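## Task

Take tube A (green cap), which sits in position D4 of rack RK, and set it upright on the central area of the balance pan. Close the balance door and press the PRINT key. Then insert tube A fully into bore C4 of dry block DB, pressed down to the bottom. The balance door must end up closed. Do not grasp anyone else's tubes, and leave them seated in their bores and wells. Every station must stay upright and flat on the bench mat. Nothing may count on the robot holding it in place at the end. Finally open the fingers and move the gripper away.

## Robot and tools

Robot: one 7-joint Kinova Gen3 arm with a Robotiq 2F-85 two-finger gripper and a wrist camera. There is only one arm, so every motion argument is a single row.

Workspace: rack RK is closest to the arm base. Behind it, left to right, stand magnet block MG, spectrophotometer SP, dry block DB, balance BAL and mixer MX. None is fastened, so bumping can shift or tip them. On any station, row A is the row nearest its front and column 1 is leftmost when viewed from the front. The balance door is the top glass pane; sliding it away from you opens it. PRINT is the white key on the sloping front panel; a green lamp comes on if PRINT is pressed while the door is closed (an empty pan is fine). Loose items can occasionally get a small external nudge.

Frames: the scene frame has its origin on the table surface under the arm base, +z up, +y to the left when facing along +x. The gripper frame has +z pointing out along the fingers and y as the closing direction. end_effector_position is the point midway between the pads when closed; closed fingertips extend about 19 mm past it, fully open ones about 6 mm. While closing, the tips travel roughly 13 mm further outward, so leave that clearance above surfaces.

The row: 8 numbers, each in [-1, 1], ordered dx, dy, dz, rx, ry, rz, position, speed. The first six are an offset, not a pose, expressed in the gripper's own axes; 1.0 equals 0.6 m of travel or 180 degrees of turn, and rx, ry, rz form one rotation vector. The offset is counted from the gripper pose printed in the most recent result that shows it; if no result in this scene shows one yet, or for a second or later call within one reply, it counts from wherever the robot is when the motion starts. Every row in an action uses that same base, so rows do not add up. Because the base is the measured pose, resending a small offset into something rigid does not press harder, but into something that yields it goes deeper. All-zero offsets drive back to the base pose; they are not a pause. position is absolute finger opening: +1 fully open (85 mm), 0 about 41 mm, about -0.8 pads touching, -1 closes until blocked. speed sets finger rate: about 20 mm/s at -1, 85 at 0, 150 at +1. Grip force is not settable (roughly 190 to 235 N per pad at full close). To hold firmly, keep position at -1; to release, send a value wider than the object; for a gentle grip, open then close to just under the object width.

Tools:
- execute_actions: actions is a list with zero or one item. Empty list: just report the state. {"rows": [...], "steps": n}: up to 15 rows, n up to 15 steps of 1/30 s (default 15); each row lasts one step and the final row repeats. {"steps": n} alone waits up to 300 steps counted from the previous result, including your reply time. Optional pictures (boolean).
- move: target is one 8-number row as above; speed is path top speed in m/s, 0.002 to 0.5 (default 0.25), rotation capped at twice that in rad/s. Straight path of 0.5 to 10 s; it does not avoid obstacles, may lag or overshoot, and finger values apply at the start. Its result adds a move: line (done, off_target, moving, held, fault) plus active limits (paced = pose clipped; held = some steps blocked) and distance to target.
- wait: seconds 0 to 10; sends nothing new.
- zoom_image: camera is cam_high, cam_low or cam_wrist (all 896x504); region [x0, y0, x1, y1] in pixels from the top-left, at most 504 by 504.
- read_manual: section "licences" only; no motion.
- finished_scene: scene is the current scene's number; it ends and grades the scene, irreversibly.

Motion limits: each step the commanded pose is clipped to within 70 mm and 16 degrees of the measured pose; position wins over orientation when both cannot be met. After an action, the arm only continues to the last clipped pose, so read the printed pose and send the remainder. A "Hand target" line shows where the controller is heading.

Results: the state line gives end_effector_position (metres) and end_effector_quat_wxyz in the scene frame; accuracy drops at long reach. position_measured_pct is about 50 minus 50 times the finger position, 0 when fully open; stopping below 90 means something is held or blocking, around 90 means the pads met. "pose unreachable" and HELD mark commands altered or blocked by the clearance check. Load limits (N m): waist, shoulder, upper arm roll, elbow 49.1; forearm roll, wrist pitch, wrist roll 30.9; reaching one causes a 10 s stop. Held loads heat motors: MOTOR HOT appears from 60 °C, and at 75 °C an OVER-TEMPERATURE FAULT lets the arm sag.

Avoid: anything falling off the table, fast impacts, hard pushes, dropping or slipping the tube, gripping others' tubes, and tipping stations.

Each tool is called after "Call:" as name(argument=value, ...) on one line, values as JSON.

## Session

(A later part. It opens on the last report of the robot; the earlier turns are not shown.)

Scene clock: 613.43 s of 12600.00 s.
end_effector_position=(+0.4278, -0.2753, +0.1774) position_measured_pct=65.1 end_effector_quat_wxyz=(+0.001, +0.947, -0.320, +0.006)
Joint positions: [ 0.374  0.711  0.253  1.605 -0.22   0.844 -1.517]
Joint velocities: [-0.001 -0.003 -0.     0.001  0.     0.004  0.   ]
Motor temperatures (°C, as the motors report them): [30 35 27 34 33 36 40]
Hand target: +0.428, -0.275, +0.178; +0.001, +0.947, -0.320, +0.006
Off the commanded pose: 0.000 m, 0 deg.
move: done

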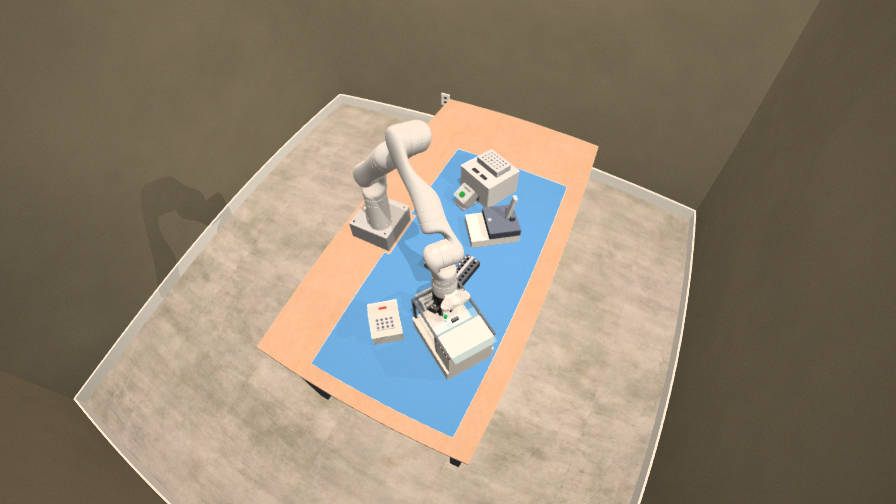

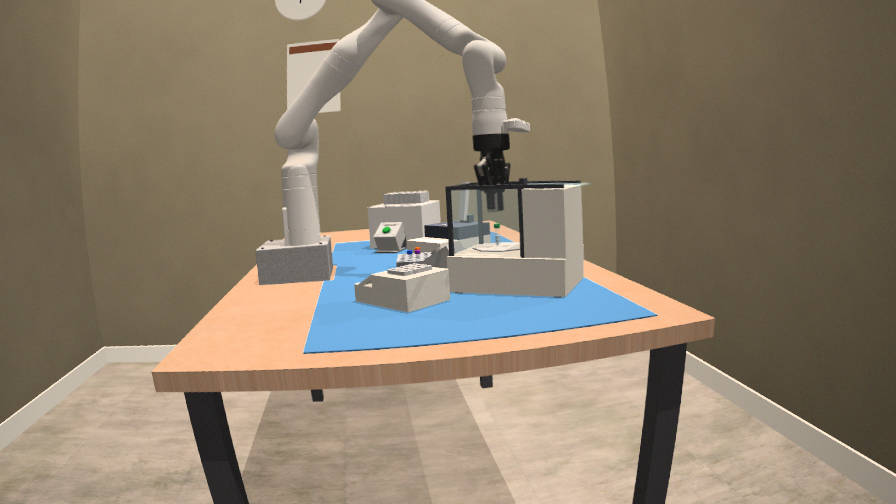

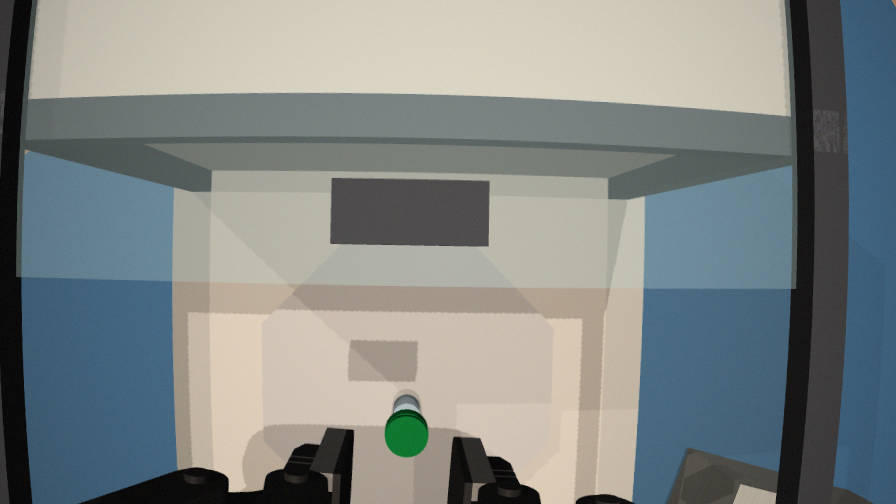

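Call:
move(target=[0,0,-0.163,0.0026,-0.004,0,0.1,0.5], speed=0.15)

Call:
move(target=[0.0965,-0.005,0,0,0,0,0.1,0.5], speed=0.15)

Call:
move(target=[0,0,0.066,0,0,0,0.1,0.5], speed=0.06)

Scene clock: 624.37 s of 12600.00 s.
end_effector_position=(+0.4266, -0.2746, +0.2749) position_measured_pct=45.2 end_effector_quat_wxyz=(-0.005, +0.947, -0.320, +0.001)
Joint positions: [ 0.362  0.585  0.285  1.475 -0.185  1.11  -1.545]
Joint velocities: [-0.    -0.002 -0.    -0.001 -0.     0.003  0.001]
Motor temperatures (°C, as the motors report them): [30 35 27 34 33 36 40]
Hand target: +0.427, -0.275, +0.275; -0.005, +0.947, -0.320, +0.001
Off the commanded pose: 0.000 m, 0 deg.
move: done

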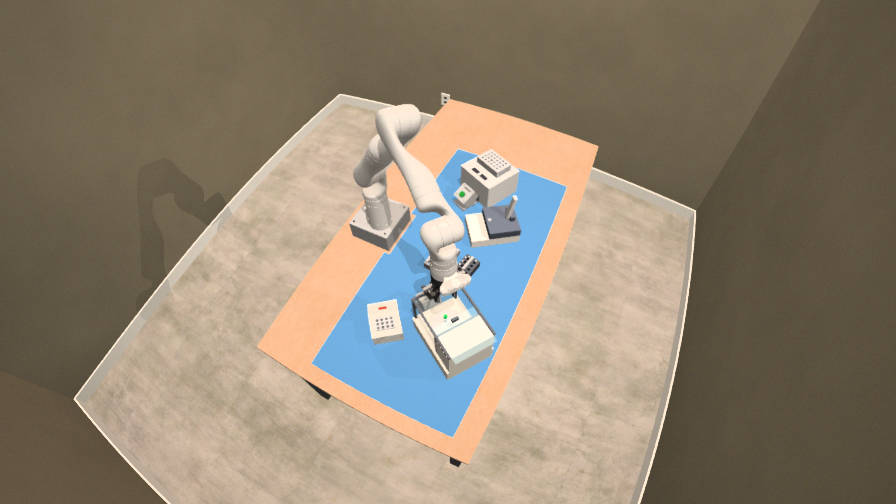

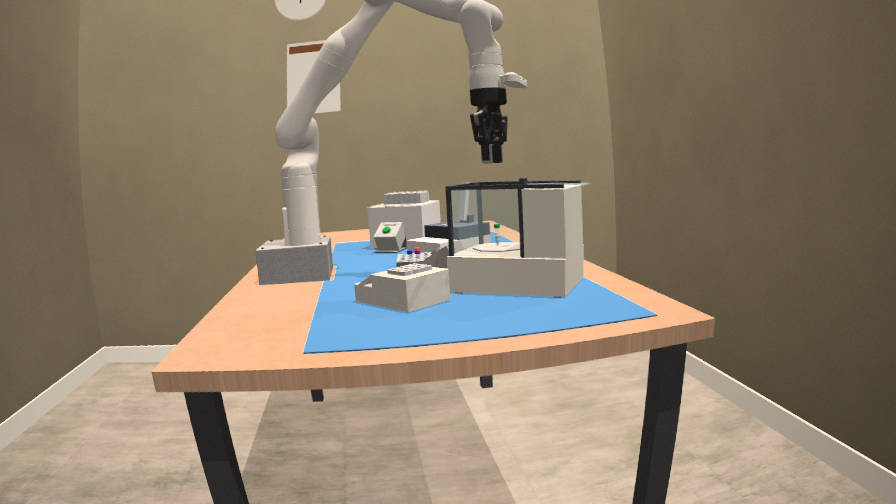

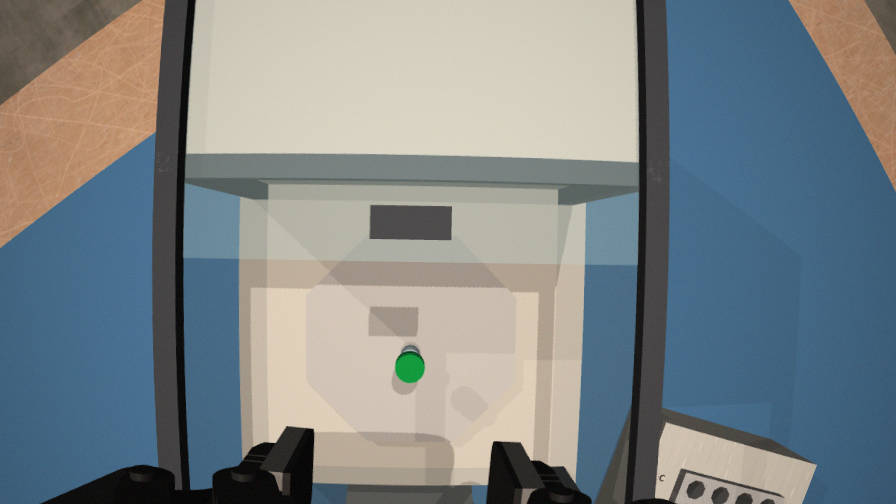

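Scene clock: 625.27 s of 12600.00 s.
end_effector_position=(+0.4747, -0.3070, +0.2755) position_measured_pct=45.2 end_effector_quat_wxyz=(-0.005, +0.947, -0.320, +0.001)
Joint positions: [ 0.397  0.714  0.28   1.233 -0.204  1.223 -1.547]
Joint velocities: [ 0.003  0.01   0.001 -0.007  0.001  0.006  0.   ]
Motor temperatures (°C, as the motors report them): [30 35 27 34 33 36 40]
Hand target: +0.475, -0.307, +0.275; -0.005, +0.947, -0.320, +0.001
Off the commanded pose: 0.001 m, 0 deg.
move: done

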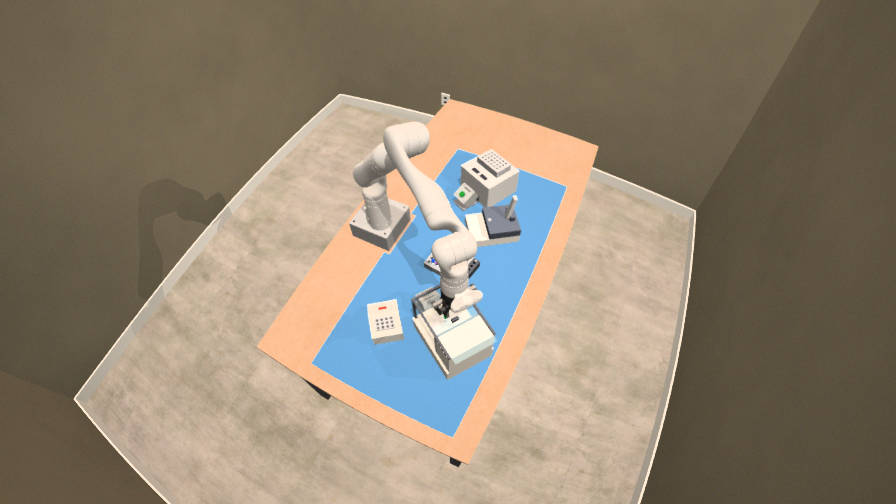

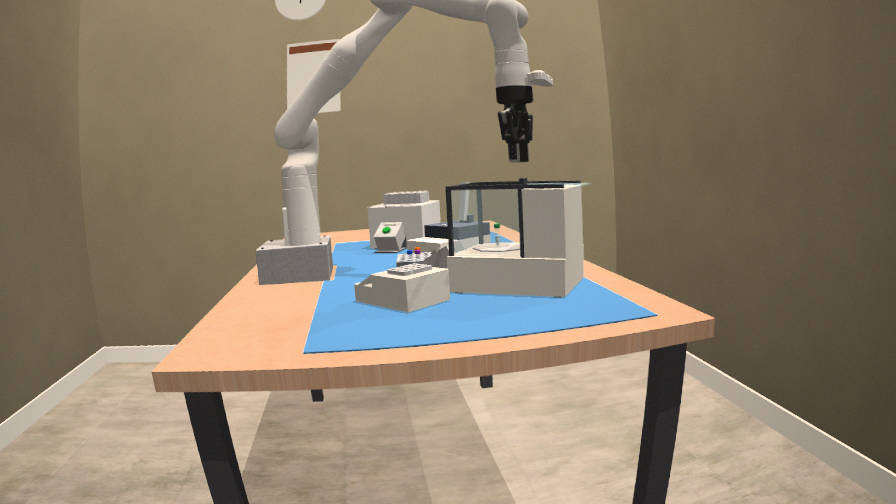

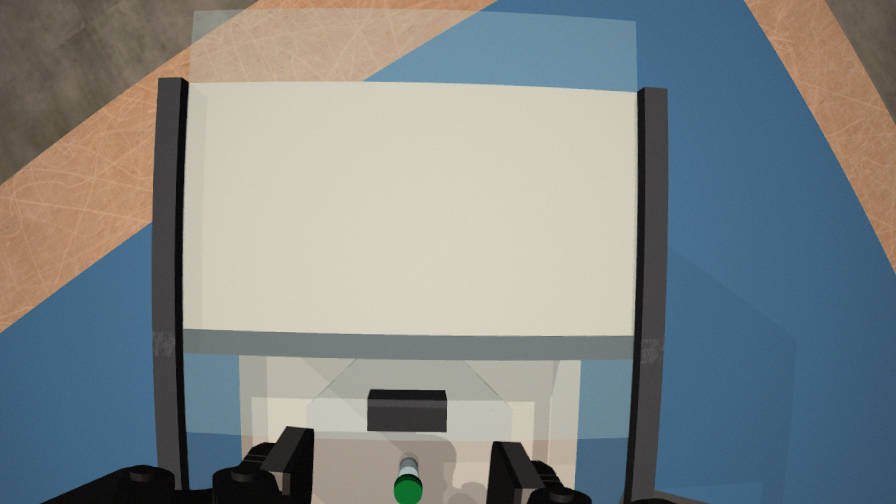

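Scene clock: 626.27 s of 12600.00 s.
end_effector_position=(+0.4750, -0.3068, +0.2360) position_measured_pct=45.2 end_effector_quat_wxyz=(-0.005, +0.947, -0.320, +0.002)
Joint positions: [ 0.399  0.753  0.27   1.293 -0.214  1.124 -1.537]
Joint velocities: [ 0.     0.002  0.001  0.001  0.001 -0.001  0.   ]
Motor temperatures (°C, as the motors report them): [30 35 27 34 33 36 40]
Hand target: +0.475, -0.307, +0.236; -0.005, +0.947, -0.320, +0.001
Off the commanded pose: 0.000 m, 0 deg.
move: done

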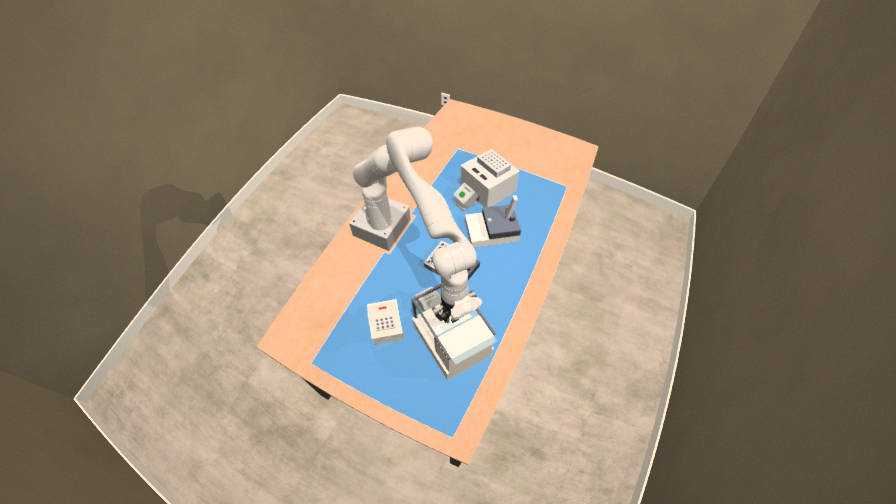

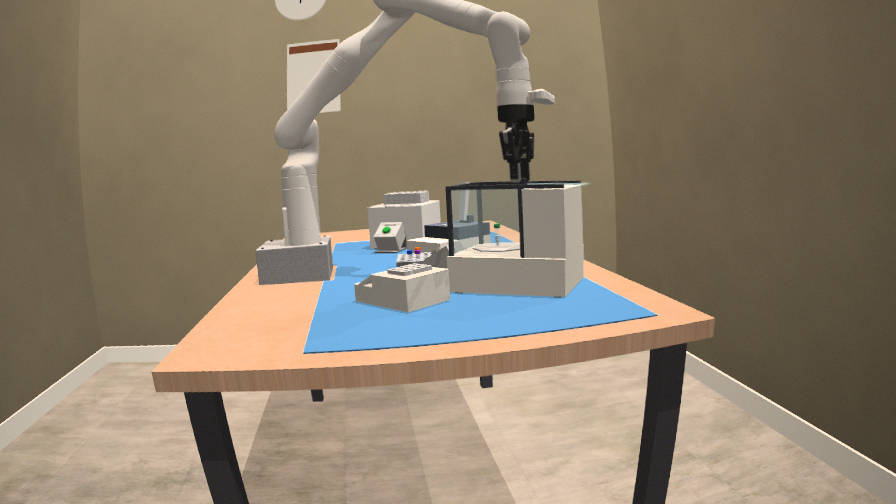

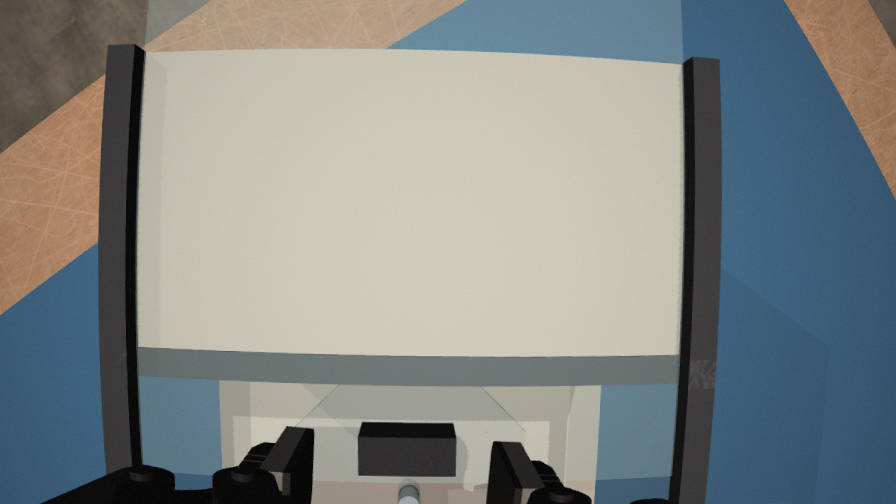

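Call:
move(target=[0.002,0.0013,0.001,-0.003,0,0,0.1,0.5], speed=0.02)

Call:
execute_actions(actions=[{"rows":[[0,0,0,0,0,0,-0.38,0]],"steps":15}], pictures=false)

Call:
move(target=[-0.178,0.013,0,0,0,0,-0.38,0], speed=0.06)

Call:
move(target=[-0.022,0,0,0,0,0,-0.38,0], speed=0.008)

Scene clock: 636.53 s of 12600.00 s.
end_effector_position=(+0.4755, -0.3081, +0.2355) position_measured_pct=45.2 end_effector_quat_wxyz=(-0.001, +0.947, -0.320, +0.000)
Joint positions: [ 0.394  0.757  0.275  1.288 -0.208  1.126 -1.543]
Joint velocities: [-0.001  0.001  0.001  0.001  0.001  0.001 -0.   ]
Motor temperatures (°C, as the motors report them): [30 35 27 34 33 36 40]
Hand target: +0.475, -0.308, +0.235; -0.000, +0.947, -0.320, +0.000
Off the commanded pose: 0.000 m, 0 deg.
move: done

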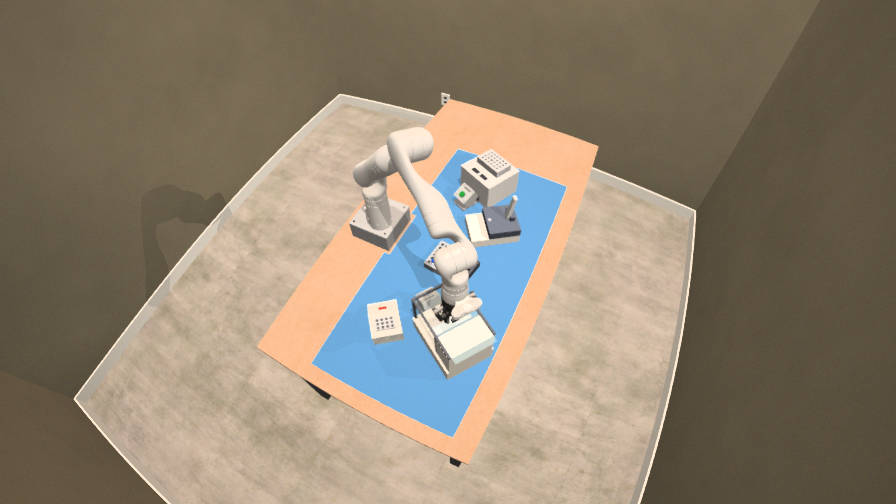

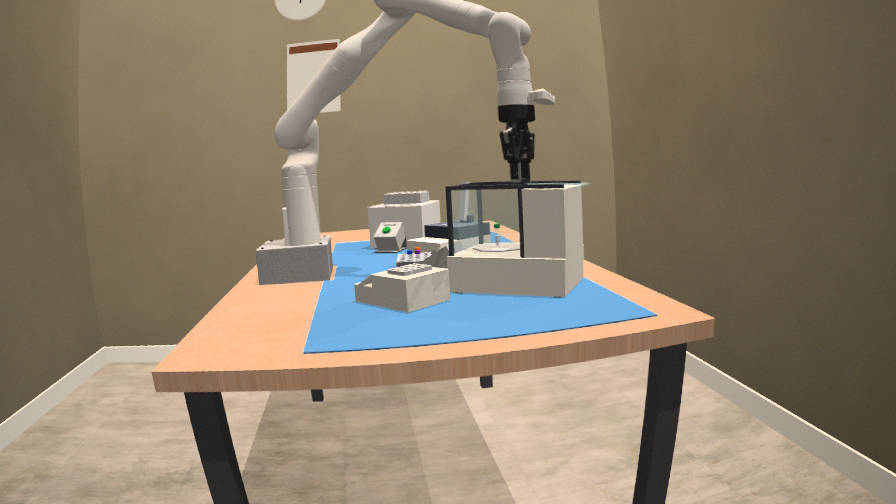

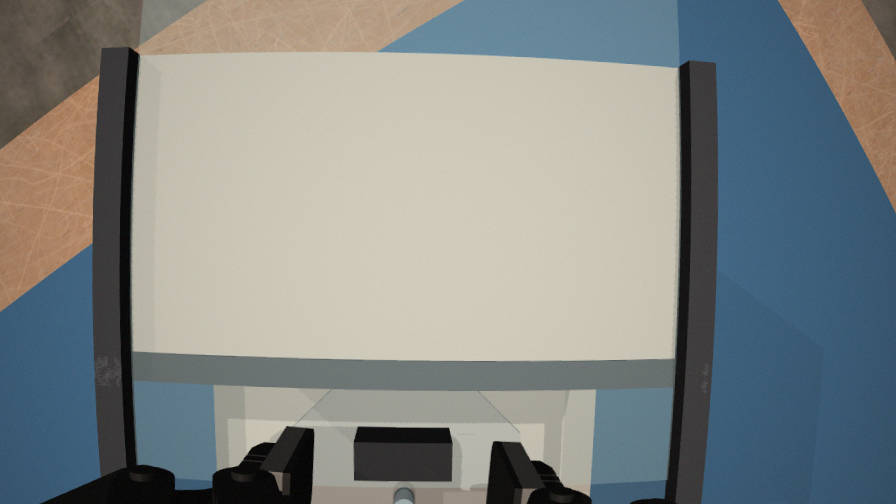

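Scene clock: 637.03 s of 12600.00 s.
end_effector_position=(+0.4754, -0.3083, +0.2356) position_measured_pct=67.5 end_effector_quat_wxyz=(-0.000, +0.947, -0.320, +0.000)
Joint positions: [ 0.394  0.757  0.275  1.288 -0.208  1.126 -1.543]
Joint velocities: [ 0.    -0.     0.001  0.002  0.001  0.001 -0.   ]
Motor temperatures (°C, as the motors report them): [30 35 27 34 33 36 40]
Hand target: +0.475, -0.308, +0.235; -0.001, +0.947, -0.320, +0.000
Off the commanded pose: 0.000 m, 0 deg.
Steps of this call (steps 1 to 15: all 15 steps of this action). Readings (end_effector_position | what the end effector reports):
1: (+0.4755, -0.3081, +0.2355) | position_measured_pct=45.2
2: (+0.4755, -0.3081, +0.2355) | position_measured_pct=45.6
4: (+0.4755, -0.3081, +0.2355) | position_measured_pct=49.6
8: (+0.4755, -0.3081, +0.2355) | position_measured_pct=60.7
15: the state above

Scene clock: 639.43 s of 12600.00 s.
end_effector_position=(+0.3864, -0.2493, +0.2352) position_measured_pct=67.5 end_effector_quat_wxyz=(-0.001, +0.948, -0.319, +0.000)
Joint positions: [ 0.337  0.539  0.283  1.709 -0.182  0.921 -1.536]
Joint velocities: [-0.002 -0.003  0.001  0.005  0.    -0.004  0.001]
Motor temperatures (°C, as the motors report them): [30 35 27 34 33 36 40]
Hand target: +0.385, -0.250, +0.235; -0.000, +0.947, -0.320, +0.000
Off the commanded pose: 0.001 m, 0 deg.
move: done

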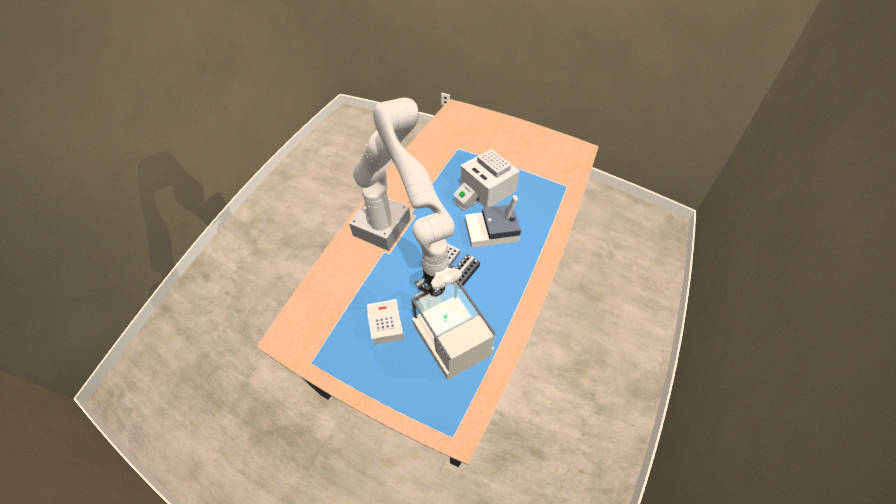

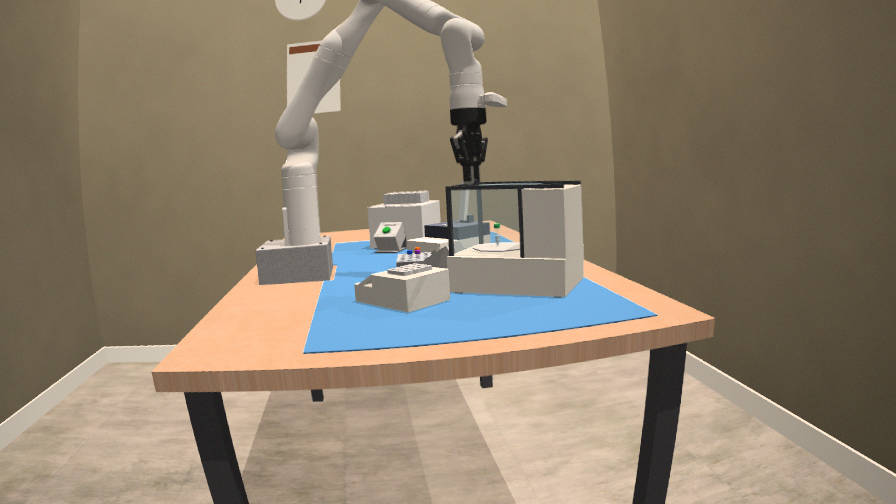

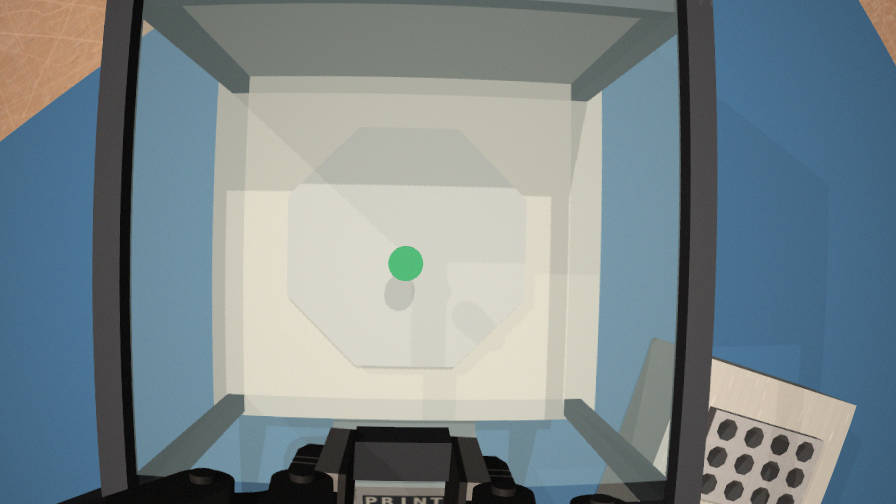

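Scene clock: 641.30 s of 12600.00 s.
end_effector_position=(+0.3794, -0.2444, +0.2353) position_measured_pct=67.5 end_effector_quat_wxyz=(+0.001, +0.948, -0.319, +0.005)
Joint positions: [ 0.329  0.517  0.284  1.75  -0.178  0.892 -1.539]
Joint velocities: [-0.    -0.001  0.001  0.004  0.002  0.    -0.   ]
Motor temperatures (°C, as the motors report them): [30 35 27 34 33 36 40]
Hand target: +0.376, -0.241, +0.235; -0.001, +0.948, -0.319, +0.000
Off the commanded pose: 0.005 m, 1 deg.
move: off_target

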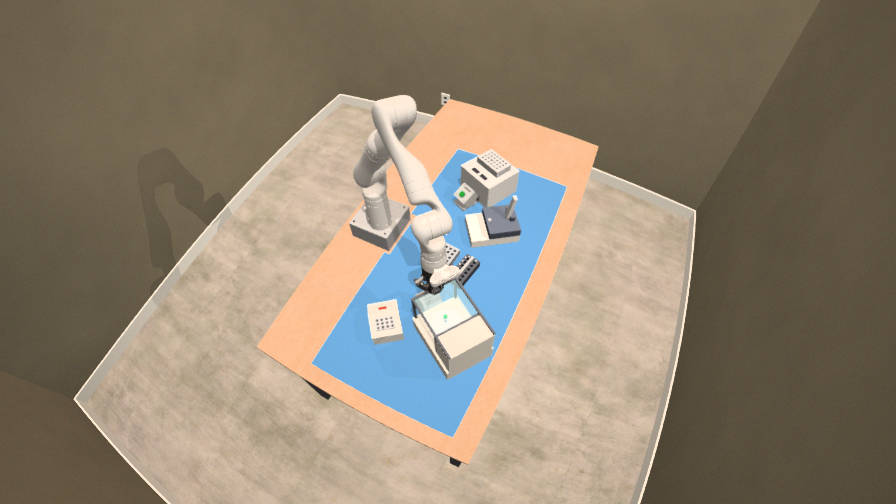

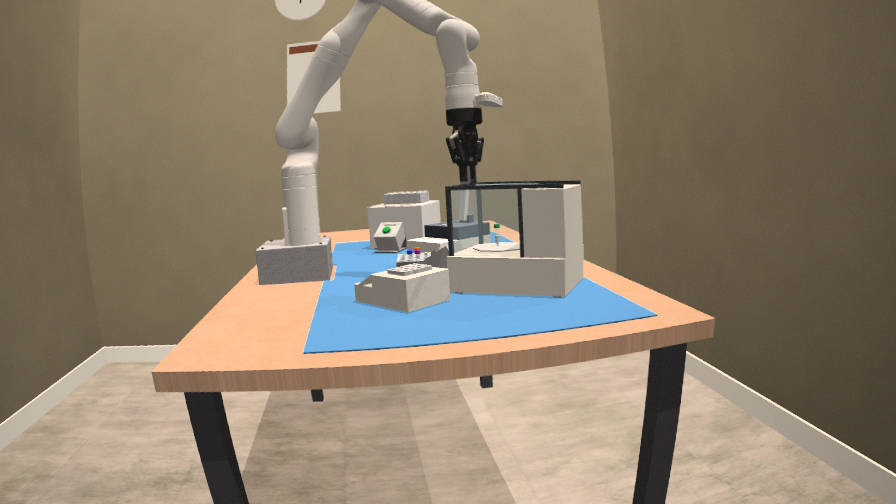

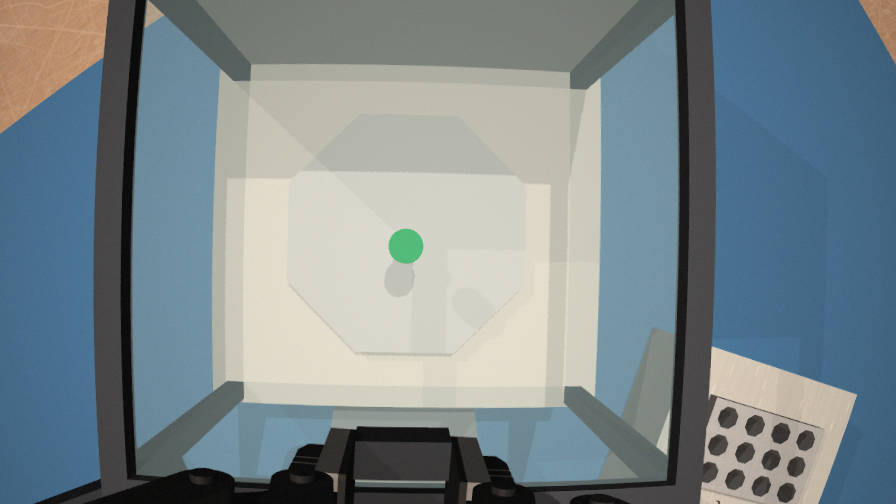

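Call:
execute_actions(actions=[{"rows":[[0,0,0,0,0,0,0.1,0.5]],"steps":12}], pictures=false)

Call:
move(target=[0,0,-0.066,0,-0.003,0,0.1,0.5], speed=0.08)

Call:
move(target=[-0.165,0.0065,0,0,0,0,-0.8,0.5], speed=0.15)

Call:
zoom_image(camera="cam_high", region=[400,250,500,330])

Scene clock: 649.50 s of 12600.00 s.
end_effector_position=(+0.3794, -0.2443, +0.2353) position_measured_pct=45.2 end_effector_quat_wxyz=(+0.001, +0.948, -0.319, +0.005)
Joint positions: [ 0.329  0.517  0.284  1.75  -0.178  0.892 -1.539]
Joint velocities: [-0.    -0.     0.001  0.001  0.001  0.     0.   ]
Motor temperatures (°C, as the motors report them): [30 35 27 34 33 36 40]
Hand target: +0.379, -0.244, +0.235; +0.001, +0.948, -0.319, +0.005
Off the commanded pose: 0.000 m, 0 deg.
Steps of this call (steps 1 to 234: nothing new was sent; steps 235 to 246: all 12 steps of this action). Readings (end_effector_position | what the end effector reports):
235: (+0.3796, -0.2445, +0.2353) | position_measured_pct=67.5
236: (+0.3798, -0.2447, +0.2353) | position_measured_pct=67.1
238: (+0.3792, -0.2442, +0.2352) | position_measured_pct=61.5
242: (+0.3793, -0.2443, +0.2353) | position_measured_pct=47.6
246: the state above

Scene clock: 650.60 s of 12600.00 s.
end_effector_position=(+0.3790, -0.2441, +0.2747) position_measured_pct=45.2 end_effector_quat_wxyz=(-0.000, +0.948, -0.319, +0.001)
Joint positions: [ 0.318  0.466  0.299  1.684 -0.156  1.016 -1.558]
Joint velocities: [-0.001 -0.002 -0.001 -0.002  0.001  0.005 -0.001]
Motor temperatures (°C, as the motors report them): [30 35 27 34 33 36 40]
Hand target: +0.379, -0.244, +0.275; -0.000, +0.948, -0.319, +0.001
Off the commanded pose: 0.000 m, 0 deg.
move: done

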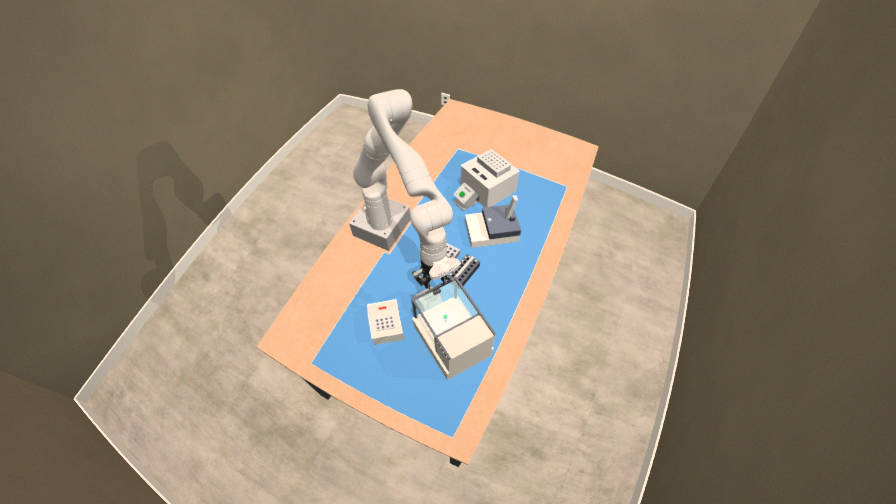

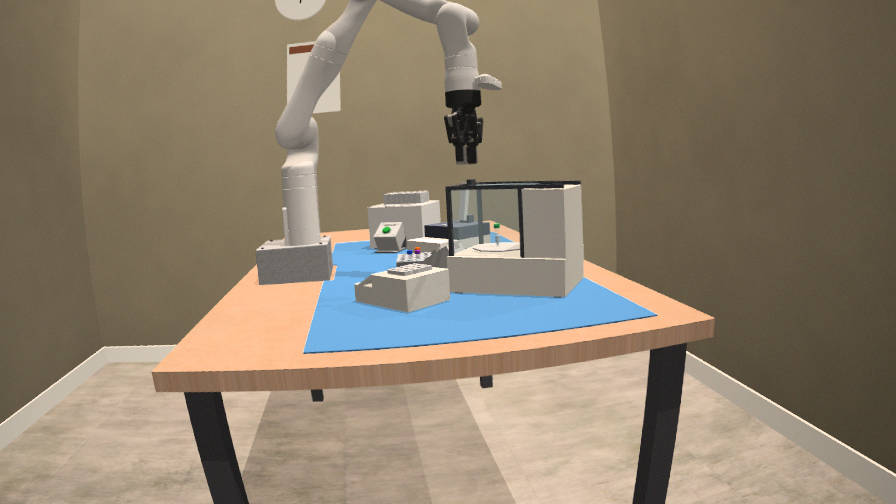

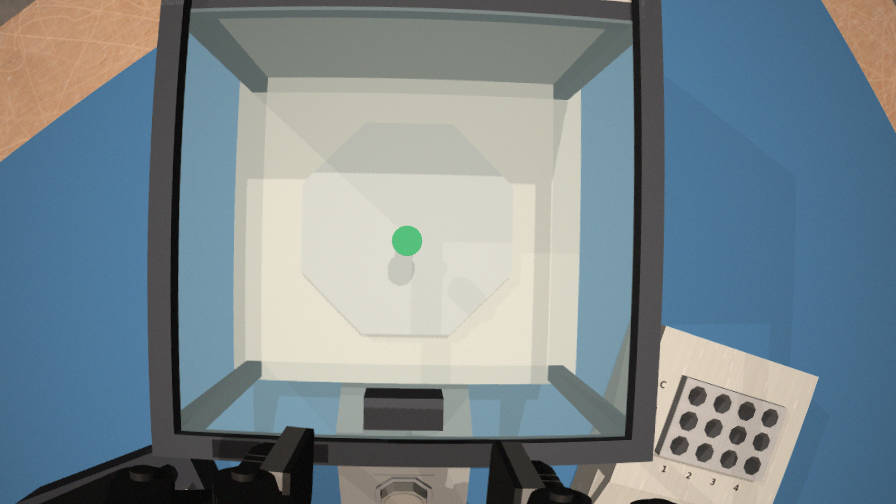

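Scene clock: 651.73 s of 12600.00 s.
end_effector_position=(+0.2974, -0.1877, +0.2740) position_measured_pct=89.7 end_effector_quat_wxyz=(-0.000, +0.948, -0.319, +0.000)
Joint positions: [ 0.249  0.262  0.308  1.997 -0.1    0.899 -1.618]
Joint velocities: [-0.003 -0.008  0.     0.002  0.003 -0.001 -0.002]
Motor temperatures (°C, as the motors report them): [30 35 27 34 33 36 40]
Hand target: +0.298, -0.188, +0.274; -0.000, +0.948, -0.319, +0.001
Off the commanded pose: 0.001 m, 0 deg.
move: done

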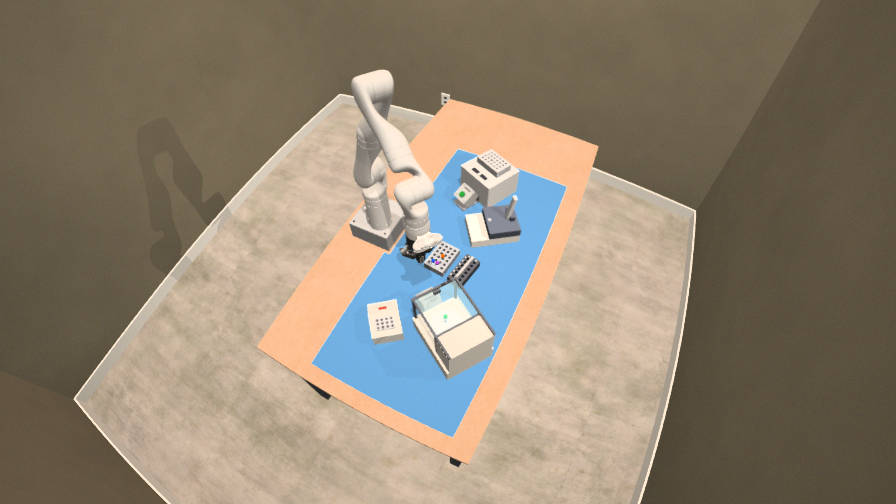

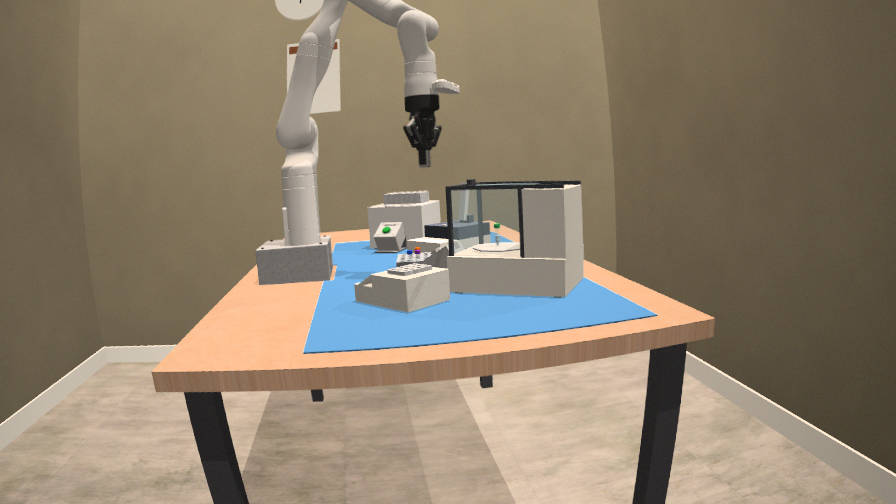

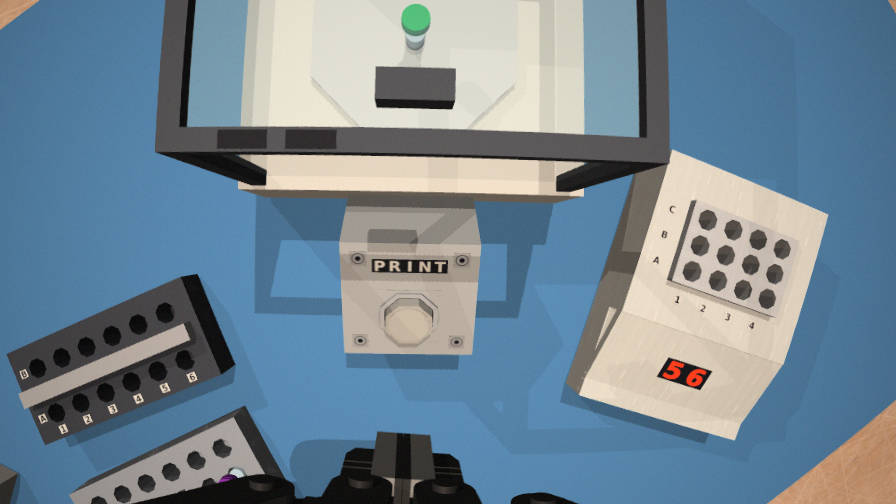

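Region (400, 250, 500, 330) of cam_high's 896x504 image, scaled by 5.040, with more detail than that image has; it fills the top 403 rows of this view, and the rest is white.

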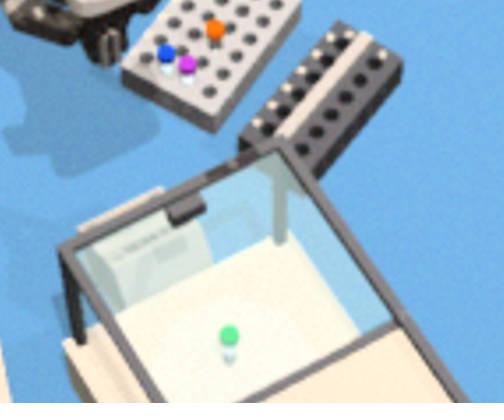

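Call:
move(target=[0.0008,-0.002,0.2548,0,0.083,0,-0.8,0.5], speed=0.15)

Scene clock: 658.00 s of 12600.00 s.
end_effector_position=(+0.2992, -0.1872, +0.1216) position_measured_pct=89.7 end_effector_quat_wxyz=(+0.042, +0.940, -0.316, +0.124)
Joint positions: [ 0.403  0.553  0.059  2.425 -0.244 -0.093 -1.531]
Joint velocities: [ 0.021  0.008 -0.009  0.004  0.006 -0.009 -0.002]
Motor temperatures (°C, as the motors report them): [30 35 27 34 33 36 40]
Hand target: +0.299, -0.188, +0.121; +0.042, +0.940, -0.317, +0.124
Off the commanded pose: 0.001 m, 0 deg.
move: done

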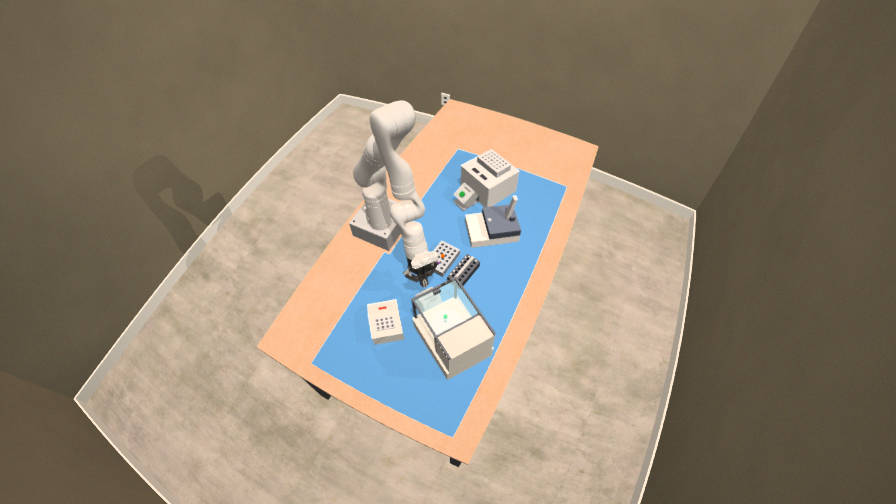

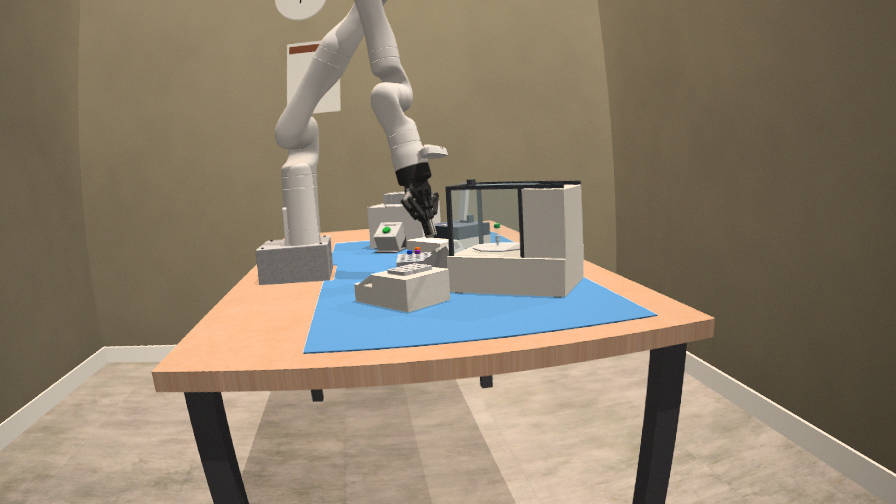

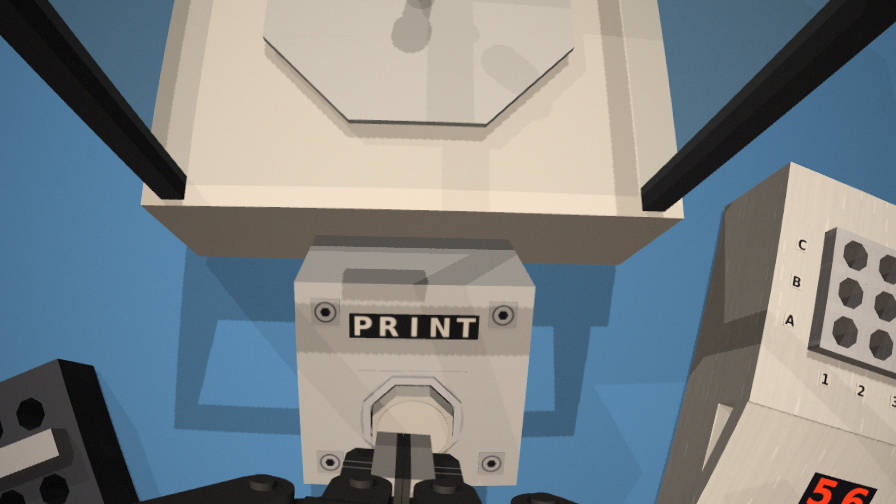

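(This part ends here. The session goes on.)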